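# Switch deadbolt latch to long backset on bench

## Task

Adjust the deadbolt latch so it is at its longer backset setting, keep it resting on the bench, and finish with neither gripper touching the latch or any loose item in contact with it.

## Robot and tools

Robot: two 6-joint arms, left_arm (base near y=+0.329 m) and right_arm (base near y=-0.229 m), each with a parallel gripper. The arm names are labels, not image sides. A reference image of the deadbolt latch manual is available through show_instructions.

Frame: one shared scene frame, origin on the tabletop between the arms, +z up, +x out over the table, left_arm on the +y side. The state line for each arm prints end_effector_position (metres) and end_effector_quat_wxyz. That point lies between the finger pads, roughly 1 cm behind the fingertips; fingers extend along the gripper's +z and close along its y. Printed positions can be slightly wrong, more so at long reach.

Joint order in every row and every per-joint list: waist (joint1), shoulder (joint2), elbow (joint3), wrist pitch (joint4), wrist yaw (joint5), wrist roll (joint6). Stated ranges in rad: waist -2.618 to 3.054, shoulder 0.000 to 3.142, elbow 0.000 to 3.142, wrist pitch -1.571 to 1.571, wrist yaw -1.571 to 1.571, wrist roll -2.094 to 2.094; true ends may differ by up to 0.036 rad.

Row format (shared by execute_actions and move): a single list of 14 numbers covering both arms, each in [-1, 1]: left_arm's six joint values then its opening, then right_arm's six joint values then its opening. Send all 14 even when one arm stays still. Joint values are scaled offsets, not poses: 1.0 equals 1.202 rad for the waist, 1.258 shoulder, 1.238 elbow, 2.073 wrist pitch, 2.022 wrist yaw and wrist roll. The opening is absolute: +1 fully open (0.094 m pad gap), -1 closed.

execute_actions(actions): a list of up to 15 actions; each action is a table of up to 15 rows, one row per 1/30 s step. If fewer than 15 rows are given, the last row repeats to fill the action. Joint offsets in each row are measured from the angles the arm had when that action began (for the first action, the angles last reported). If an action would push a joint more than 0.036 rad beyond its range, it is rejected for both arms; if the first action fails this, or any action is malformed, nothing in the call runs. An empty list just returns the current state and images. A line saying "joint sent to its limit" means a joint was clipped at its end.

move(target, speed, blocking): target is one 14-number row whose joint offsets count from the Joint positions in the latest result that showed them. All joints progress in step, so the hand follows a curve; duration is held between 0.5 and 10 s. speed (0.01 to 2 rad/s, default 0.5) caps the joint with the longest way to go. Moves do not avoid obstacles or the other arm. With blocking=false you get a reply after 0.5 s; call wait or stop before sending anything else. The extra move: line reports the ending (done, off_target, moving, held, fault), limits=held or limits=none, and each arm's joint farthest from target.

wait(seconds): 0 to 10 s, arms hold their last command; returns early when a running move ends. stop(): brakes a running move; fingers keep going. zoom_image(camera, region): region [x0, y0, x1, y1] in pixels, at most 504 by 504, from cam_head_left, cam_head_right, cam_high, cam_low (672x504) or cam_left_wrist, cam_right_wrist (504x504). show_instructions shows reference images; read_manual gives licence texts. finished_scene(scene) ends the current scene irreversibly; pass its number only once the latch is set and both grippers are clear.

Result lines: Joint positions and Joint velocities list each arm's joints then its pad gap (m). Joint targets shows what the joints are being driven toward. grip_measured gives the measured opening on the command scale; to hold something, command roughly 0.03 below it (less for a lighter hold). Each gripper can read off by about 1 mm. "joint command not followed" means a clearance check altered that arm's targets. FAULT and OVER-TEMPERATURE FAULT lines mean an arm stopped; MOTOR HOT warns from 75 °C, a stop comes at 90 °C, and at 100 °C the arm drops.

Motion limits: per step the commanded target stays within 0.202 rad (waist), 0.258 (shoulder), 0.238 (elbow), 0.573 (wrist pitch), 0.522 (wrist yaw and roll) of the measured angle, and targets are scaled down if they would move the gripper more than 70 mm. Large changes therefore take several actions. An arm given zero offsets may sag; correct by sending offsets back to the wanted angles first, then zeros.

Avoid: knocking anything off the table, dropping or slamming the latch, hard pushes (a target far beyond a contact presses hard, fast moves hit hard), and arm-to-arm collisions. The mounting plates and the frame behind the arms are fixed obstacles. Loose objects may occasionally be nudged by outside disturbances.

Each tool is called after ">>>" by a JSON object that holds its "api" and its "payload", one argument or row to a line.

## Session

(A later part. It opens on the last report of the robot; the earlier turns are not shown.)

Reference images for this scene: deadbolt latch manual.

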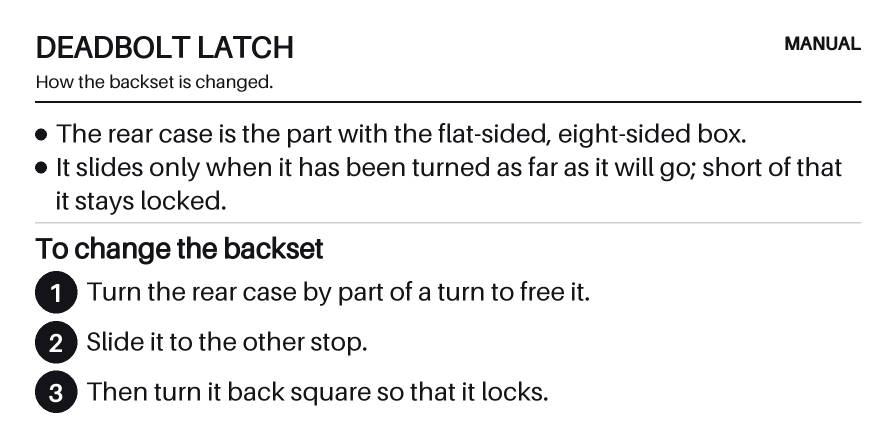

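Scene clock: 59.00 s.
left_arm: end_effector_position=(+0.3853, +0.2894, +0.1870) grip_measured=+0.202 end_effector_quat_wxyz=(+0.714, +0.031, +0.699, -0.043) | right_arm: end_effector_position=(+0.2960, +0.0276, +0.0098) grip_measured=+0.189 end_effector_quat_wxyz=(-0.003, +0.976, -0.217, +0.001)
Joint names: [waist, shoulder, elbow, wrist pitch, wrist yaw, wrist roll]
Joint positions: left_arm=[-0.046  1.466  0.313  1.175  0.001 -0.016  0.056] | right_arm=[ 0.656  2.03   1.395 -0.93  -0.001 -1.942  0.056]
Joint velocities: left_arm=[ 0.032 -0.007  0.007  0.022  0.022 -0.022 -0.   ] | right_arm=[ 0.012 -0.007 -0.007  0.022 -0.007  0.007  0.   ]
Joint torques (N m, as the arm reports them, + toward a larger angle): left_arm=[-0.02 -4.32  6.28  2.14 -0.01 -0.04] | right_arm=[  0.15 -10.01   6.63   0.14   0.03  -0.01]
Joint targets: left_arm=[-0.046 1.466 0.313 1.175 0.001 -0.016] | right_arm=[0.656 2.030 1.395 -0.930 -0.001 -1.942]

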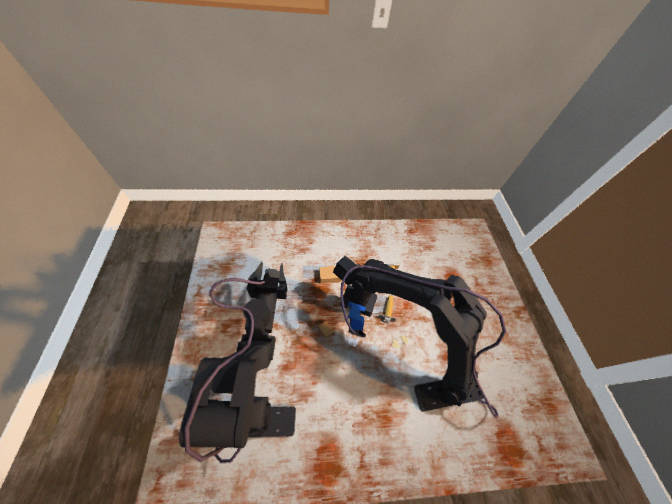

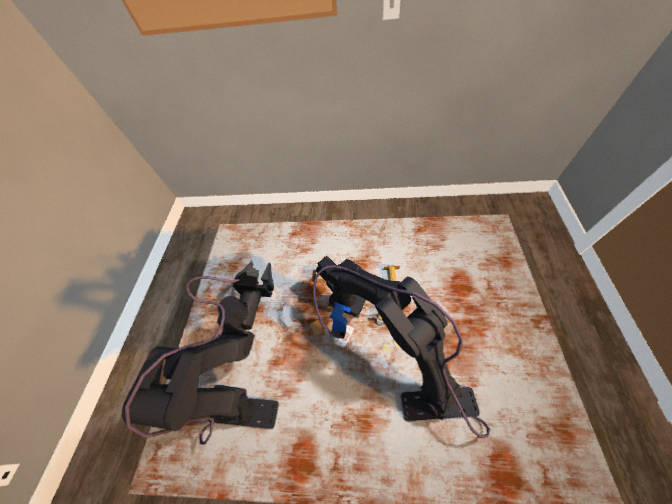

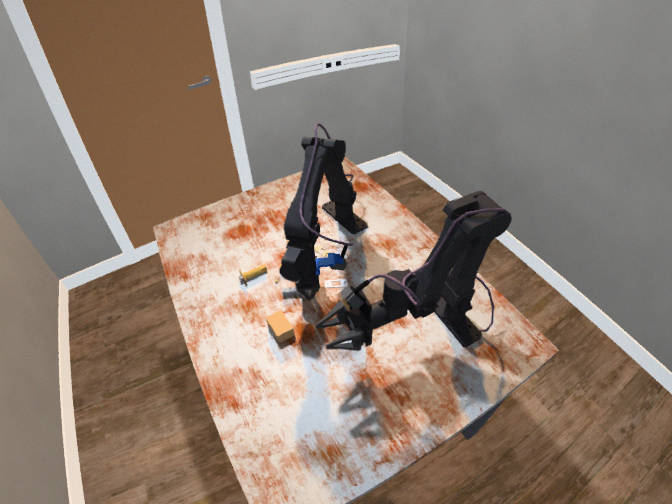

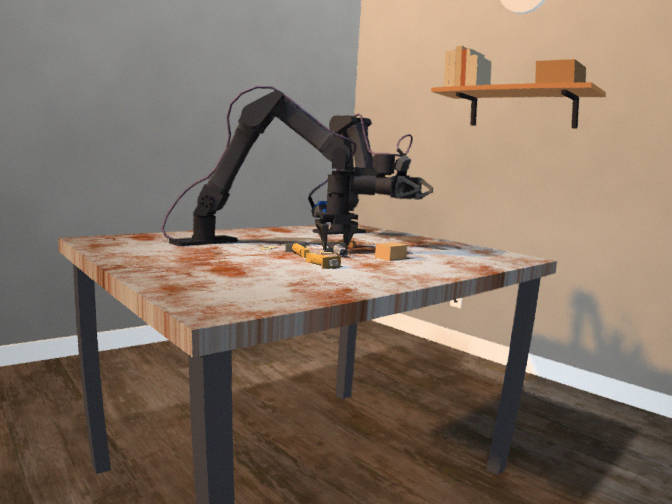

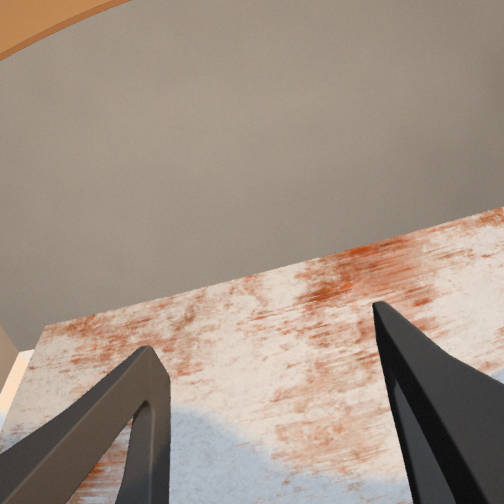

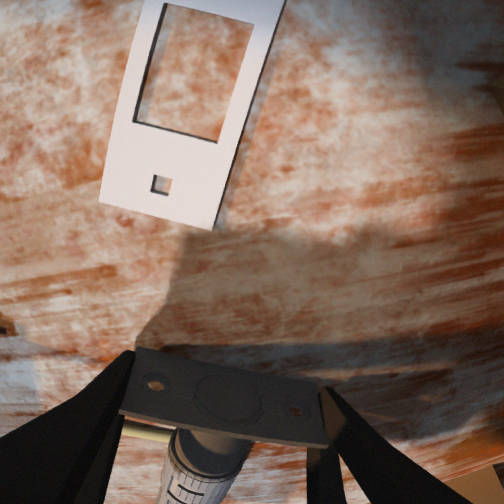

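>>> {"api": "move", "payload": {
  "target": [0,0,0,0,0,0,0.2,0,-0.252,0.147,-0.233,0,0,0.14],
  "speed": 0.6
}}

>>> {"api": "move", "payload": {
  "target": [-0.2,0,0,0,0,0,0.2,-0.295,0,0,0,0,0.82,0.14],
  "speed": 1.3
}}

>>> {"api": "move", "payload": {
  "target": [-0.502,0.2,0,0.107,0,0.012,0.2,0,0,0,0,0,0.82,0.14],
  "speed": 1.3
}}

Scene clock: 68.97 s.
left_arm: end_effector_position=(+0.3853, +0.2894, +0.1870) grip_measured=+0.202 end_effector_quat_wxyz=(+0.714, +0.031, +0.699, -0.043) | right_arm: end_effector_position=(+0.2540, -0.0123, +0.1482) grip_measured=+0.189 end_effector_quat_wxyz=(-0.003, +0.976, -0.217, +0.002)
Joint names: [waist, shoulder, elbow, wrist pitch, wrist yaw, wrist roll]
Joint positions: left_arm=[-0.046  1.466  0.313  1.175  0.001 -0.016  0.056] | right_arm=[ 0.656  1.723  1.551 -1.392 -0.001 -1.942  0.056]
Joint velocities: left_arm=[-0.002 -0.007 -0.007  0.022 -0.007  0.037 -0.   ] | right_arm=[-0.002  0.007 -0.007 -0.007 -0.066  0.007 -0.001]
Joint torques (N m, as the arm reports them, + toward a larger angle): left_arm=[-0.01 -4.35  6.28  2.15 -0.01 -0.04] | right_arm=[-0.04 -8.4   9.31 -0.09  0.01  0.02]
Joint targets: left_arm=[-0.046 1.466 0.313 1.175 0.001 -0.016] | right_arm=[0.656 1.714 1.577 -1.413 -0.001 -1.942]
move: off_target (right_arm); limits=none; left_arm: farthest joint: the waist, 0.000 radians from its target (0.000 radians at the start); right_arm: farthest joint: the elbow, 0.026 radians from its target (0.181 radians at the start)

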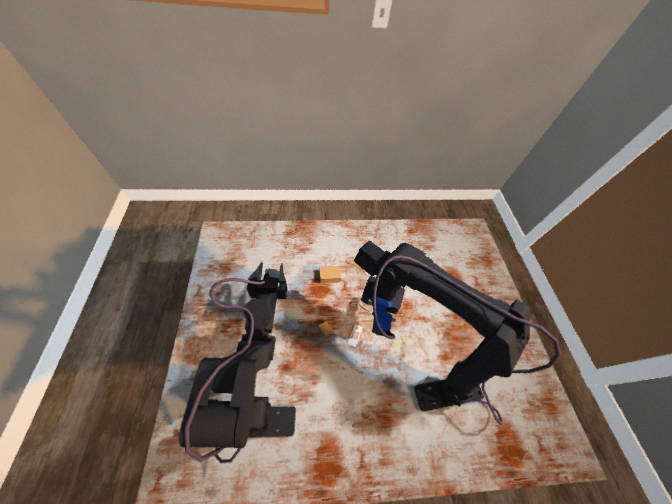

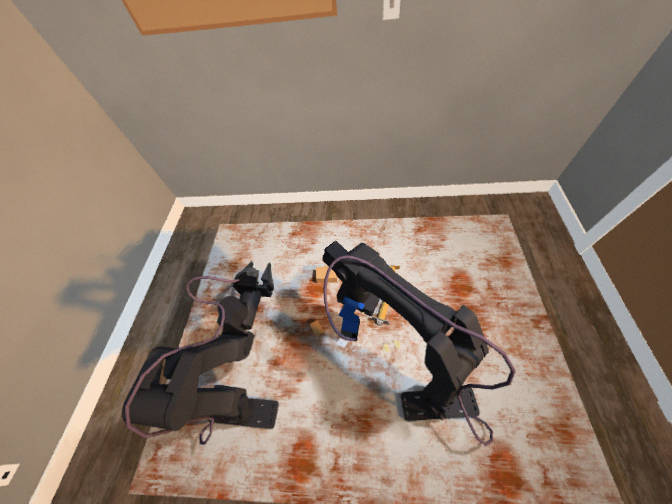

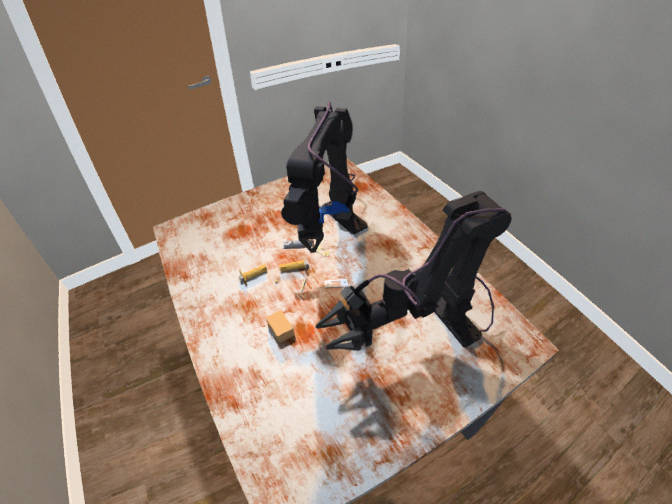

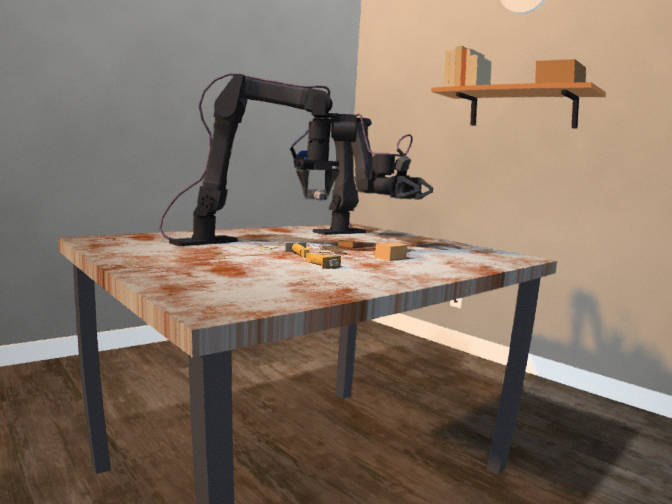

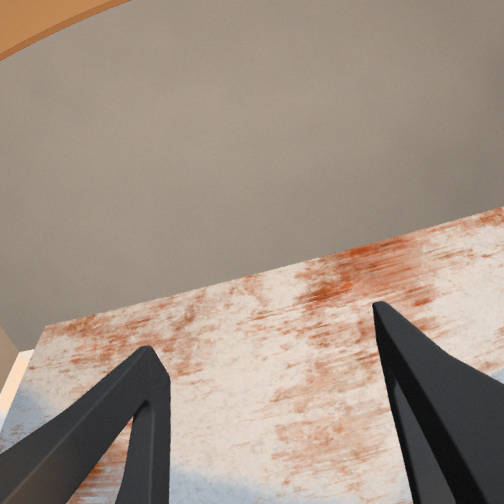

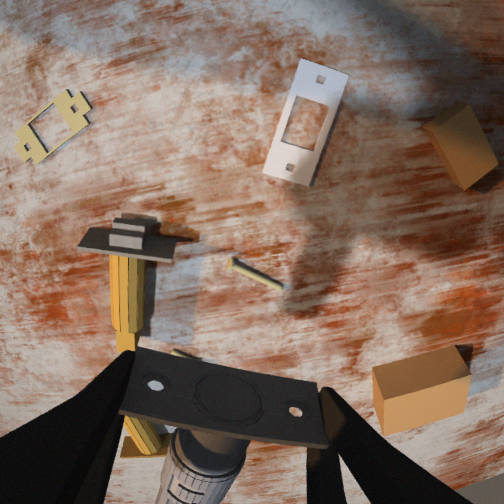

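Scene clock: 71.27 s.
left_arm: end_effector_position=(+0.3654, +0.1995, +0.1870) grip_measured=+0.202 end_effector_quat_wxyz=(+0.704, +0.112, +0.690, -0.126) | right_arm: end_effector_position=(+0.3143, -0.1020, +0.1482) grip_measured=+0.190 end_effector_quat_wxyz=(+0.003, -0.348, +0.938, +0.001)
Joint names: [waist, shoulder, elbow, wrist pitch, wrist yaw, wrist roll]
Joint positions: left_arm=[-0.279  1.466  0.313  1.175  0.001 -0.016  0.056] | right_arm=[ 0.31   1.723  1.551 -1.392 -0.001 -0.296  0.056]
Joint velocities: left_arm=[ 0.007 -0.012 -0.007  0.066 -0.037 -0.037  0.001] | right_arm=[-0.007 -0.002 -0.017 -0.095  0.022  0.037  0.   ]
Joint torques (N m, as the arm reports them, + toward a larger angle): left_arm=[-0.53 -4.31  6.29  2.15 -0.01 -0.04] | right_arm=[-0.52 -7.54  6.89  0.17  0.    0.14]
Joint targets: left_arm=[-0.287 1.466 0.313 1.175 0.002 -0.016] | right_arm=[0.302 1.723 1.551 -1.391 -0.001 -0.284]
move: done; limits=none; left_arm: farthest joint: the waist, 0.007 radians from its target (0.240 radians at the start); right_arm: farthest joint: the wrist roll, 0.012 radians from its target (1.658 radians at the start)

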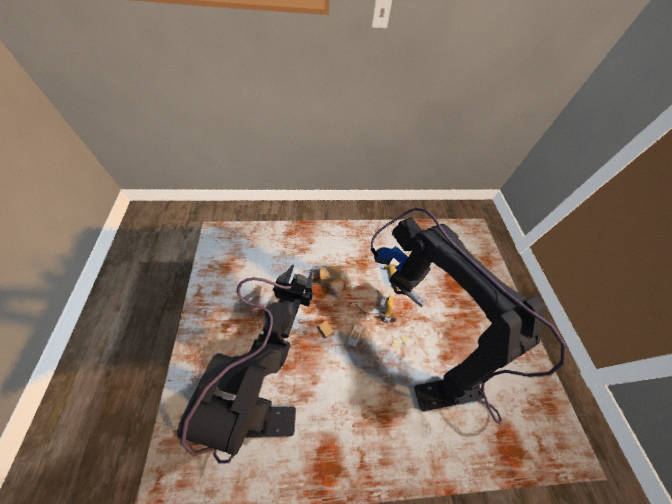

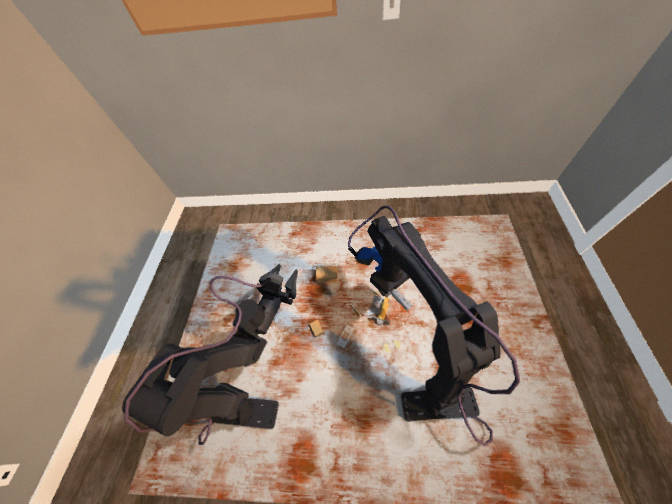

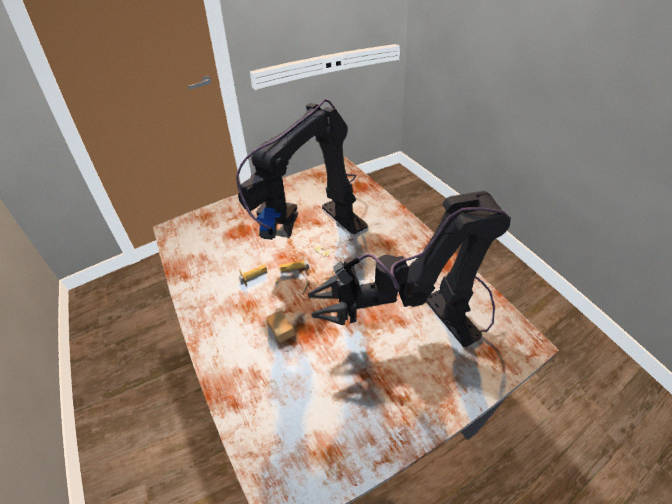

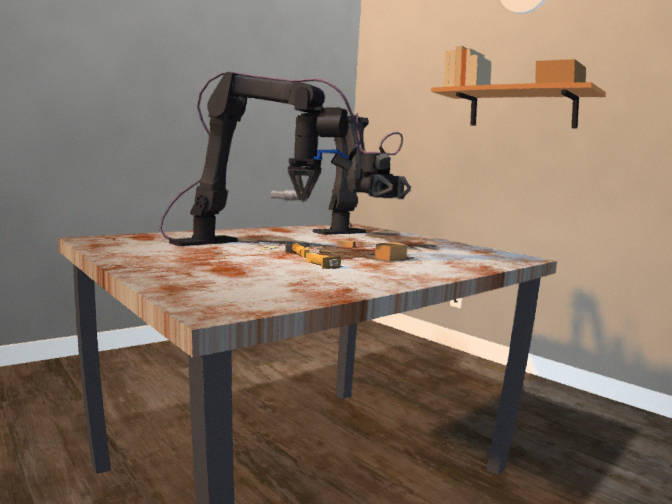

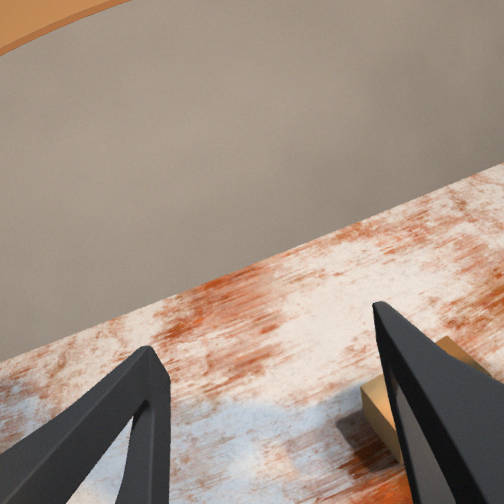

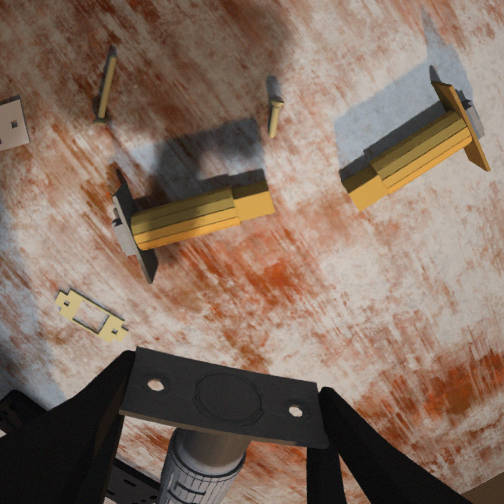

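Scene clock: 73.57 s.
left_arm: end_effector_position=(+0.2348, +0.0032, +0.1512) grip_measured=+0.202 end_effector_quat_wxyz=(+0.633, +0.317, +0.630, -0.319) | right_arm: end_effector_position=(+0.3143, -0.1020, +0.1482) grip_measured=+0.190 end_effector_quat_wxyz=(+0.002, +0.452, +0.892, +0.003)
Joint names: [waist, shoulder, elbow, wrist pitch, wrist yaw, wrist roll]
Joint positions: left_arm=[-0.876  1.703  0.313  1.395  0.    -0.001  0.056] | right_arm=[ 0.31   1.723  1.551 -1.392 -0.001  1.352  0.056]
Joint velocities: left_arm=[-0.002 -0.002 -0.012  0.11  -0.007 -0.051 -0.   ] | right_arm=[-0.032  0.002 -0.002  0.022 -0.007 -0.037 -0.001]
Joint torques (N m, as the arm reports them, + toward a larger angle): left_arm=[-0.48 -4.39  5.02  2.16  0.    0.04] | right_arm=[ 0.08 -7.5   6.97  0.2   0.02  0.14]
Joint targets: left_arm=[-0.883 1.717 0.313 1.397 0.001 0.008] | right_arm=[0.310 1.723 1.551 -1.392 -0.001 1.363]
move: done; limits=none; left_arm: farthest joint: the shoulder, 0.014 radians from its target (0.252 radians at the start); right_arm: farthest joint: the wrist roll, 0.010 radians from its target (1.658 radians at the start)

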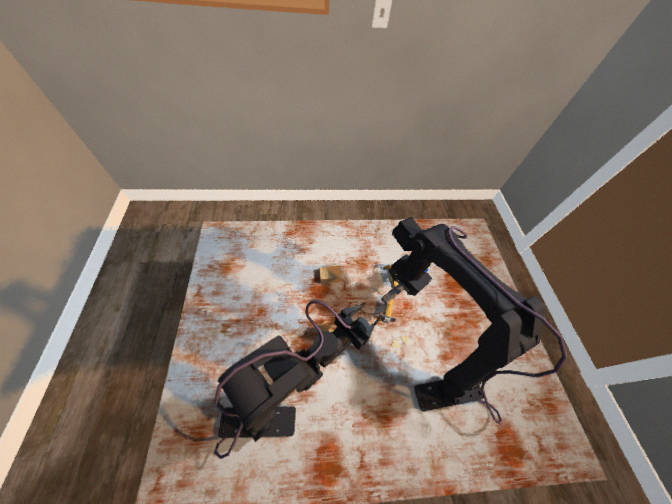

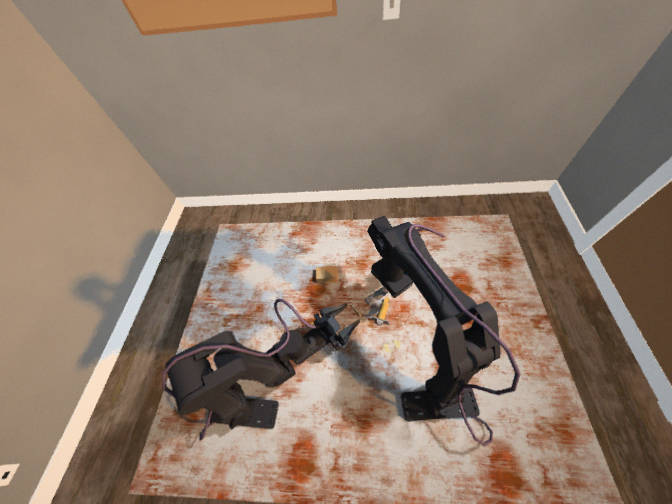

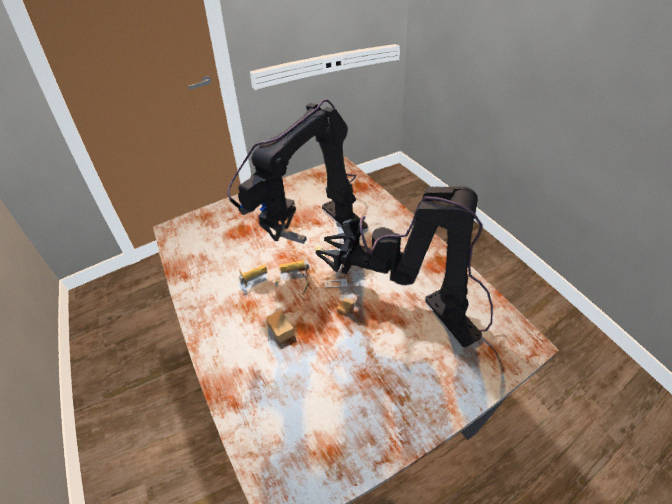

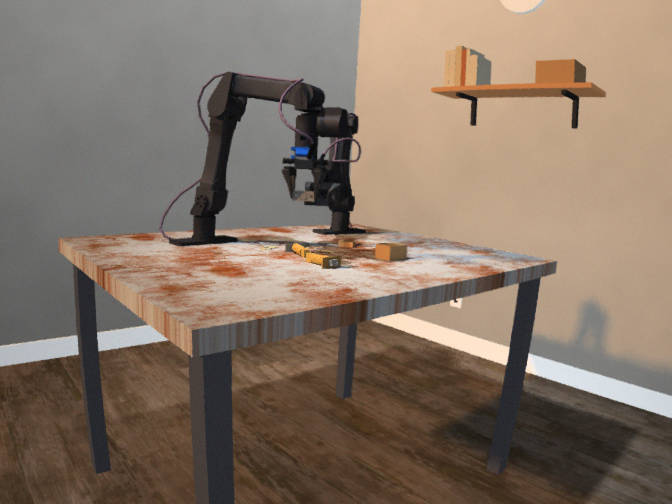

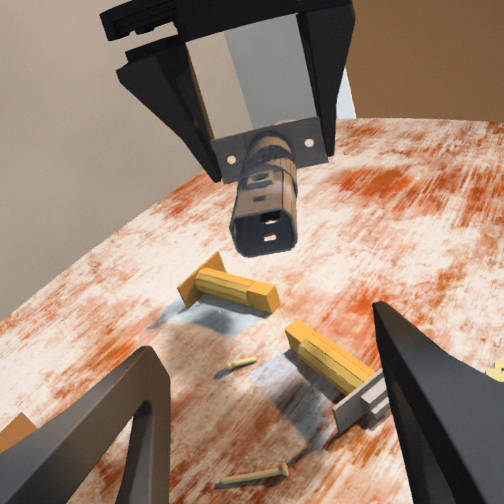

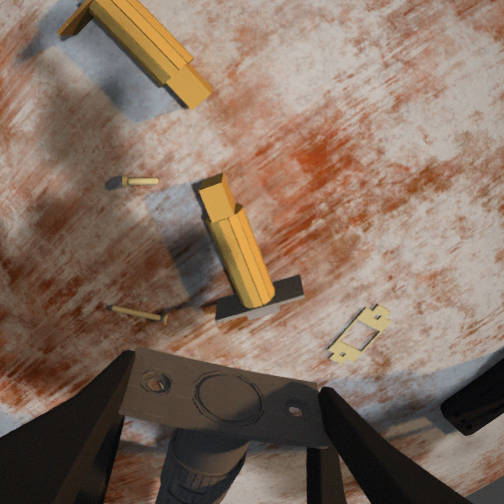

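>>> {"api": "execute_actions", "payload": {
  "actions": []
}}

Scene clock: 90.57 s.
left_arm: end_effector_position=(+0.2348, +0.0032, +0.1512) grip_measured=+0.202 end_effector_quat_wxyz=(+0.633, +0.317, +0.630, -0.319) | right_arm: end_effector_position=(+0.3143, -0.1020, +0.1482) grip_measured=+0.190 end_effector_quat_wxyz=(+0.002, +0.452, +0.892, +0.003)
Joint names: [waist, shoulder, elbow, wrist pitch, wrist yaw, wrist roll]
Joint positions: left_arm=[-0.876  1.703  0.313  1.395  0.    -0.001  0.056] | right_arm=[ 0.31   1.723  1.551 -1.392 -0.001  1.352  0.056]
Joint velocities: left_arm=[-0.002 -0.002 -0.007  0.007 -0.022  0.022 -0.001] | right_arm=[-0.007  0.002  0.002 -0.037  0.066 -0.007  0.001]
Joint torques (N m, as the arm reports them, + toward a larger angle): left_arm=[-0.52 -4.41  5.04  2.16  0.    0.05] | right_arm=[-0.02 -7.51  7.03  0.15  0.02  0.11]
Joint targets: left_arm=[-0.883 1.717 0.313 1.397 0.001 0.008] | right_arm=[0.310 1.723 1.551 -1.392 -0.001 1.362]

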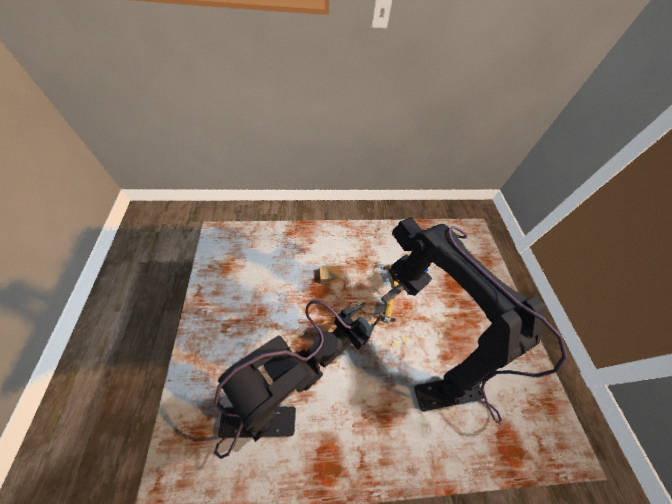

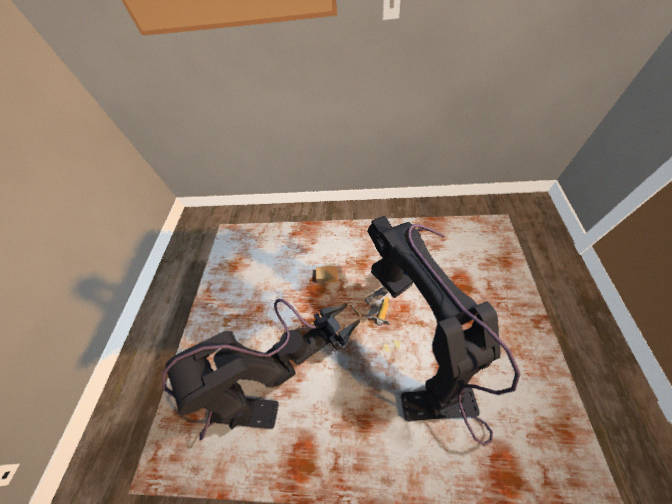

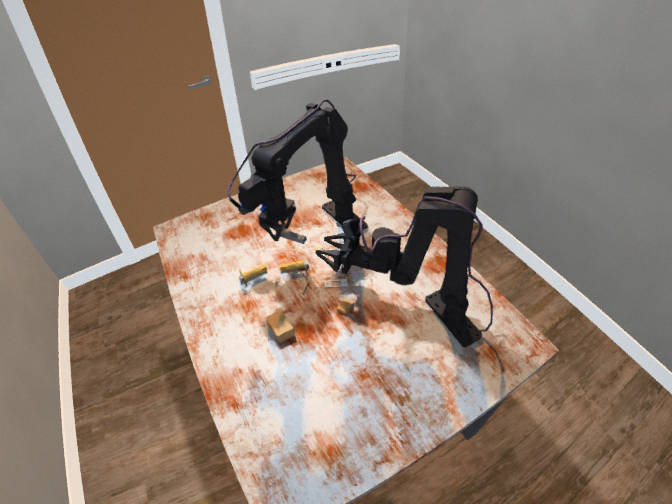

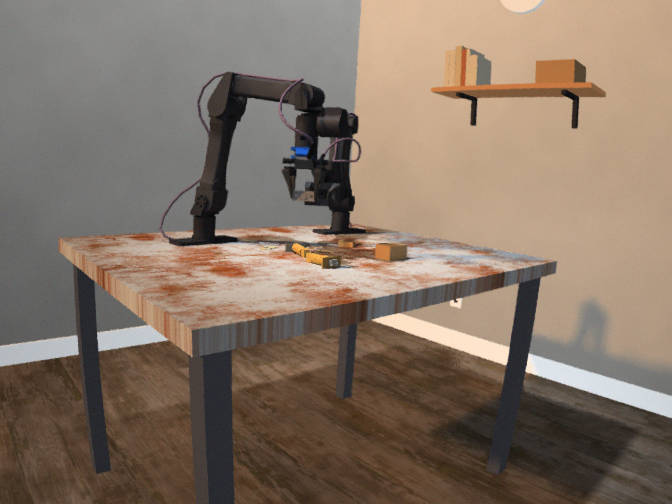

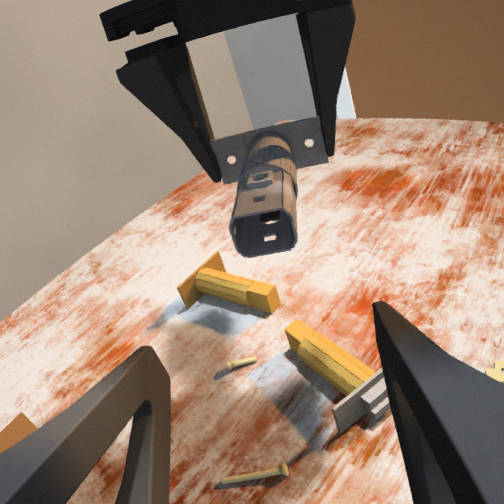

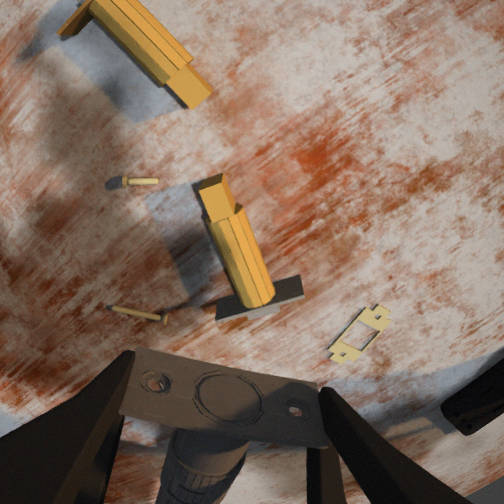

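>>> {"api": "move", "payload": {
  "target": [0,0.105,0.155,-0.026,0,0,0.2,0,0,0,0,0,0,0.14],
  "speed": 0.3
}}

>>> {"api": "zoom_image", "payload": {
  "camera": "cam_high",
  "region": [250,195,350,270]
}}

>>> {"api": "zoom_image", "payload": {
  "camera": "cam_head_left",
  "region": [330,260,430,335]
}}

Scene clock: 96.53 s.
left_arm: end_effector_position=(+0.2601, -0.0309, +0.1547) grip_measured=+0.202 end_effector_quat_wxyz=(+0.638, +0.315, +0.625, -0.322) | right_arm: end_effector_position=(+0.3143, -0.1020, +0.1482) grip_measured=+0.190 end_effector_quat_wxyz=(+0.002, +0.452, +0.892, +0.003)
Joint names: [waist, shoulder, elbow, wrist pitch, wrist yaw, wrist roll]
Joint positions: left_arm=[-0.876  1.822  0.483  1.359  0.    -0.001  0.056] | right_arm=[ 0.31   1.723  1.551 -1.392 -0.001  1.352  0.056]
Joint velocities: left_arm=[ 0.002  0.007 -0.002 -0.022  0.037 -0.007  0.   ] | right_arm=[-0.007 -0.002  0.002 -0.066 -0.051  0.081  0.   ]
Joint torques (N m, as the arm reports them, + toward a larger angle): left_arm=[-0.02 -5.96  7.08  1.98 -0.01 -0.04] | right_arm=[-0.07 -7.53  6.98  0.14  0.03  0.02]
Joint targets: left_arm=[-0.876 1.835 0.504 1.342 0.000 -0.001] | right_arm=[0.310 1.723 1.551 -1.392 -0.001 1.352]
move: off_target (left_arm); limits=none; left_arm: farthest joint: the elbow, 0.022 radians from its target (0.192 radians at the start); right_arm: farthest joint: the waist, 0.000 radians from its target (0.000 radians at the start)

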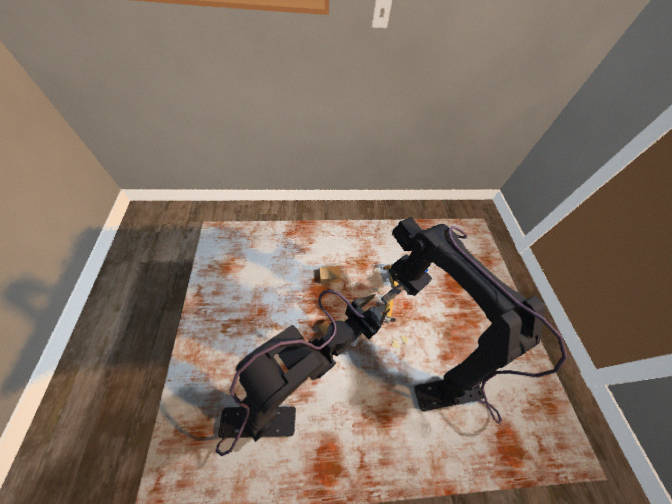

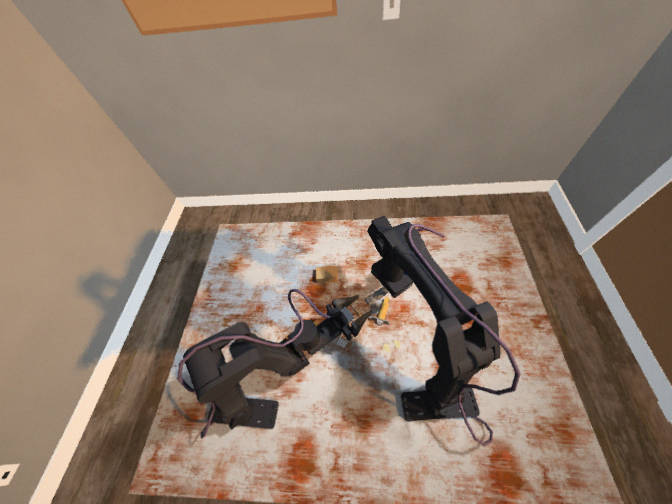

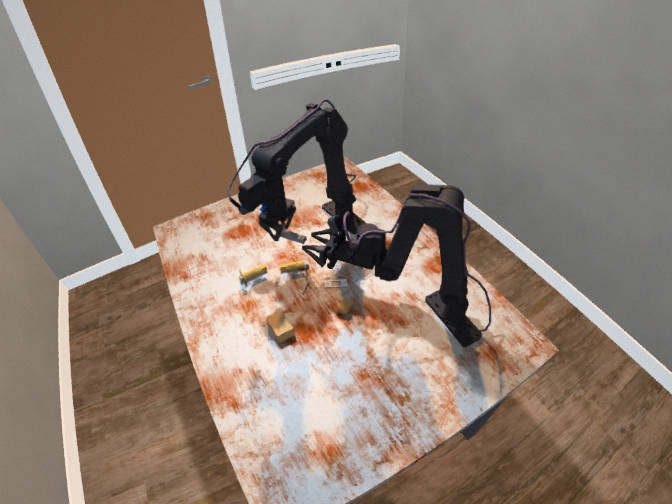

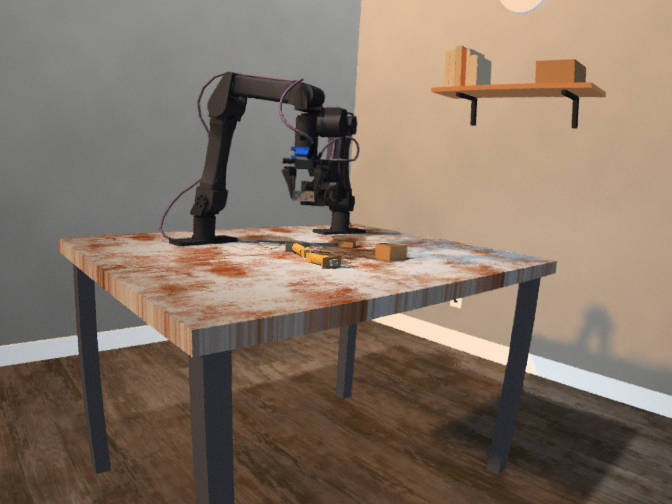

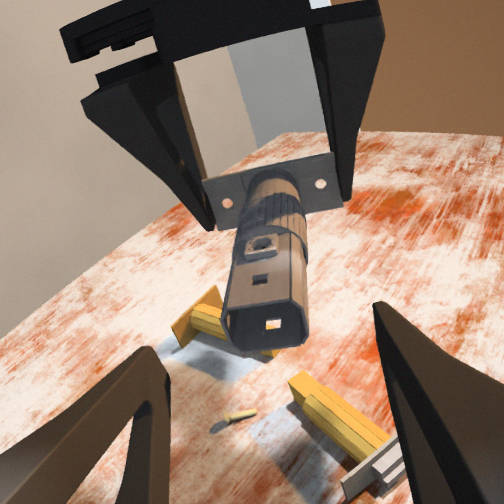

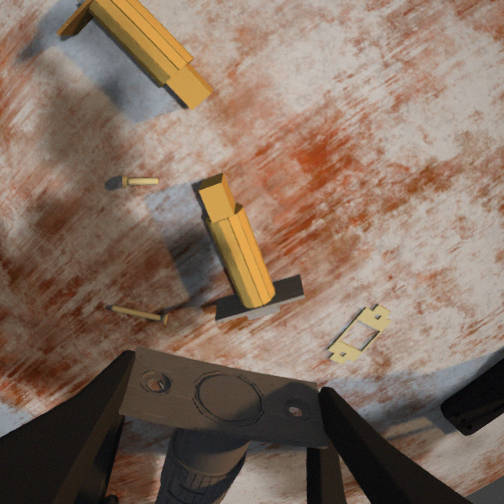

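Region (250, 195, 350, 270) of cam_high's 672x504 image, scaled by 5.040, with more detail than that image has; it fills the top 378 rows of this view, and the rest is white.

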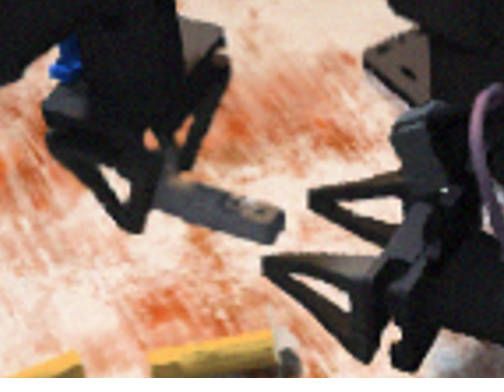

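Region (330, 260, 430, 335) of cam_head_left's 672x504 image, scaled by 5.040, with more detail than that image has; it fills the top 378 rows of this view, and the rest is white.

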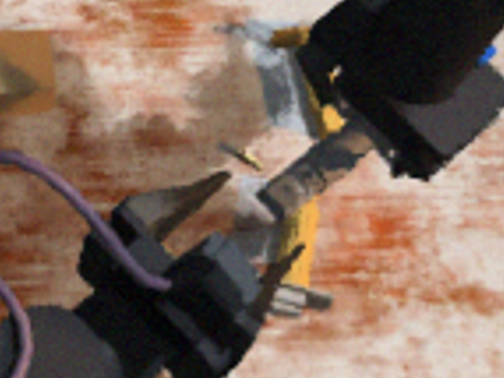

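>>> {"api": "move", "payload": {
  "target": [-0.016,0.05,0.083,-0.028,0,0,0.0,0,0,0,0,0,-0.038,0.14],
  "speed": 0.2
}}

>>> {"api": "zoom_image", "payload": {
  "camera": "cam_high",
  "region": [250,195,350,270]
}}

Scene clock: 106.60 s.
left_arm: end_effector_position=(+0.2670, -0.0499, +0.1524) grip_measured=+0.002 end_effector_quat_wxyz=(+0.633, +0.320, +0.626, -0.324) | right_arm: end_effector_position=(+0.3143, -0.1020, +0.1482) grip_measured=+0.190 end_effector_quat_wxyz=(+0.002, +0.422, +0.906, +0.003)
Joint names: [waist, shoulder, elbow, wrist pitch, wrist yaw, wrist roll]
Joint positions: left_arm=[-0.889  1.871  0.563  1.318  0.    -0.001  0.047] | right_arm=[ 0.31   1.723  1.551 -1.392 -0.001  1.286  0.056]
Joint velocities: left_arm=[ 0.017 -0.017 -0.027 -0.022 -0.051 -0.007 -0.002] | right_arm=[-0.002  0.017 -0.007 -0.051 -0.051  0.066  0.   ]
Joint torques (N m, as the arm reports them, + toward a larger angle): left_arm=[-0.54 -6.61  7.34  2.01 -0.01 -0.04] | right_arm=[-0.1  -7.58  7.08  0.14  0.03 -0.12]
Joint targets: left_arm=[-0.896 1.885 0.585 1.301 0.000 -0.001] | right_arm=[0.310 1.723 1.551 -1.392 -0.001 1.275]
move: off_target (left_arm); limits=none; left_arm: farthest joint: the elbow, 0.023 radians from its target (0.103 radians at the start); right_arm: farthest joint: the wrist roll, 0.011 radians from its target (0.077 radians at the start)

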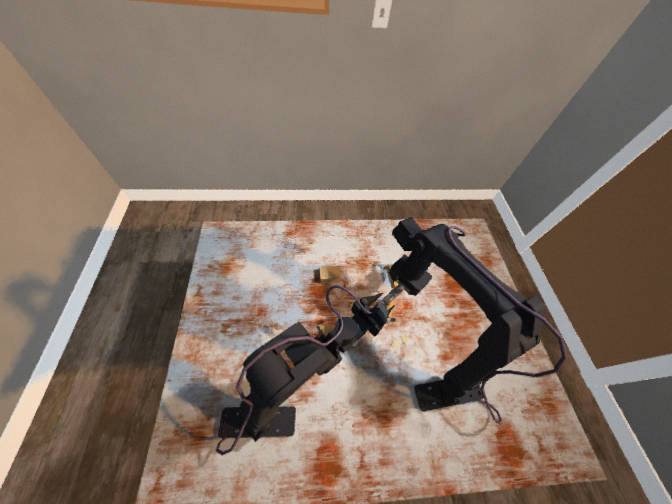

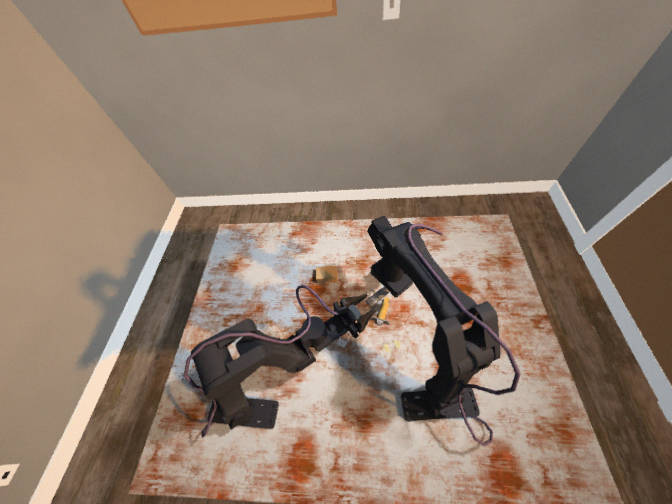

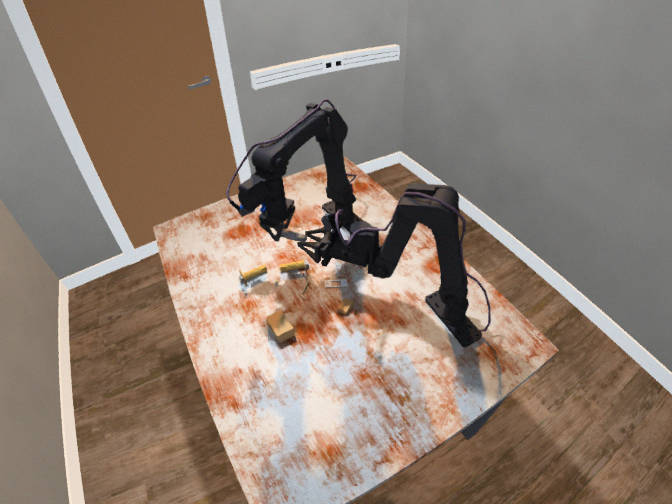

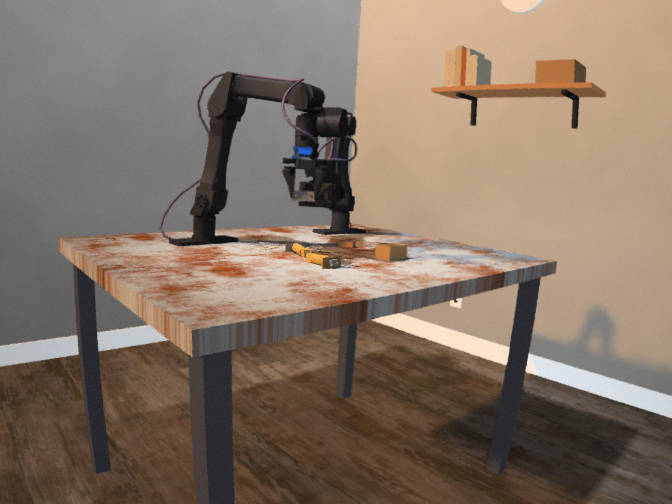

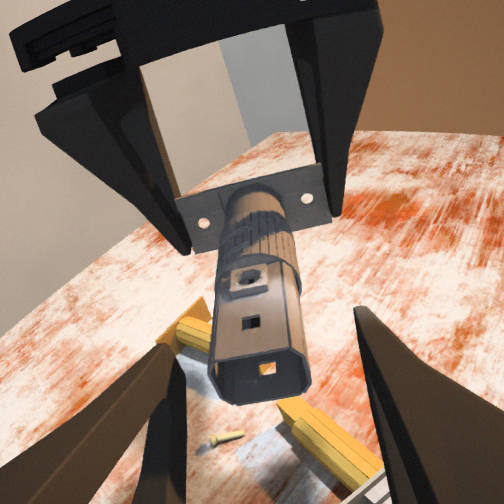

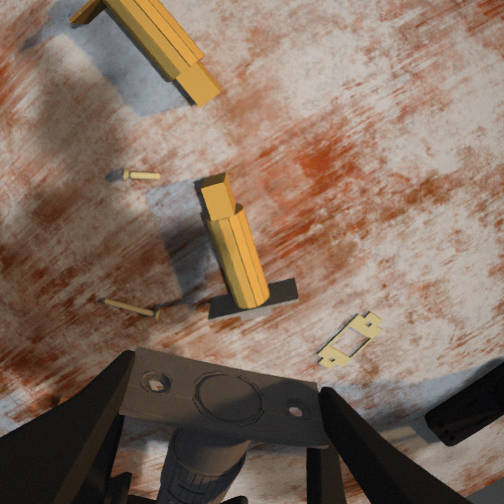

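Region (250, 195, 350, 270) of cam_high's 672x504 image, scaled by 5.040, with more detail than that image has; it fills the top 378 rows of this view, and the rest is white.

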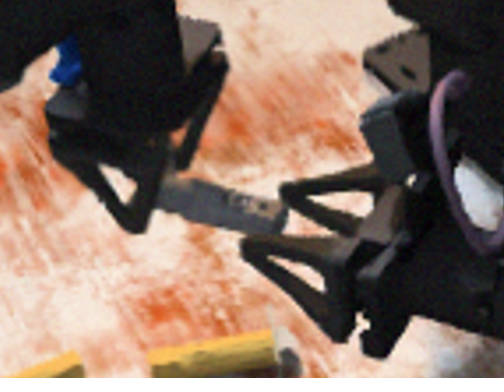

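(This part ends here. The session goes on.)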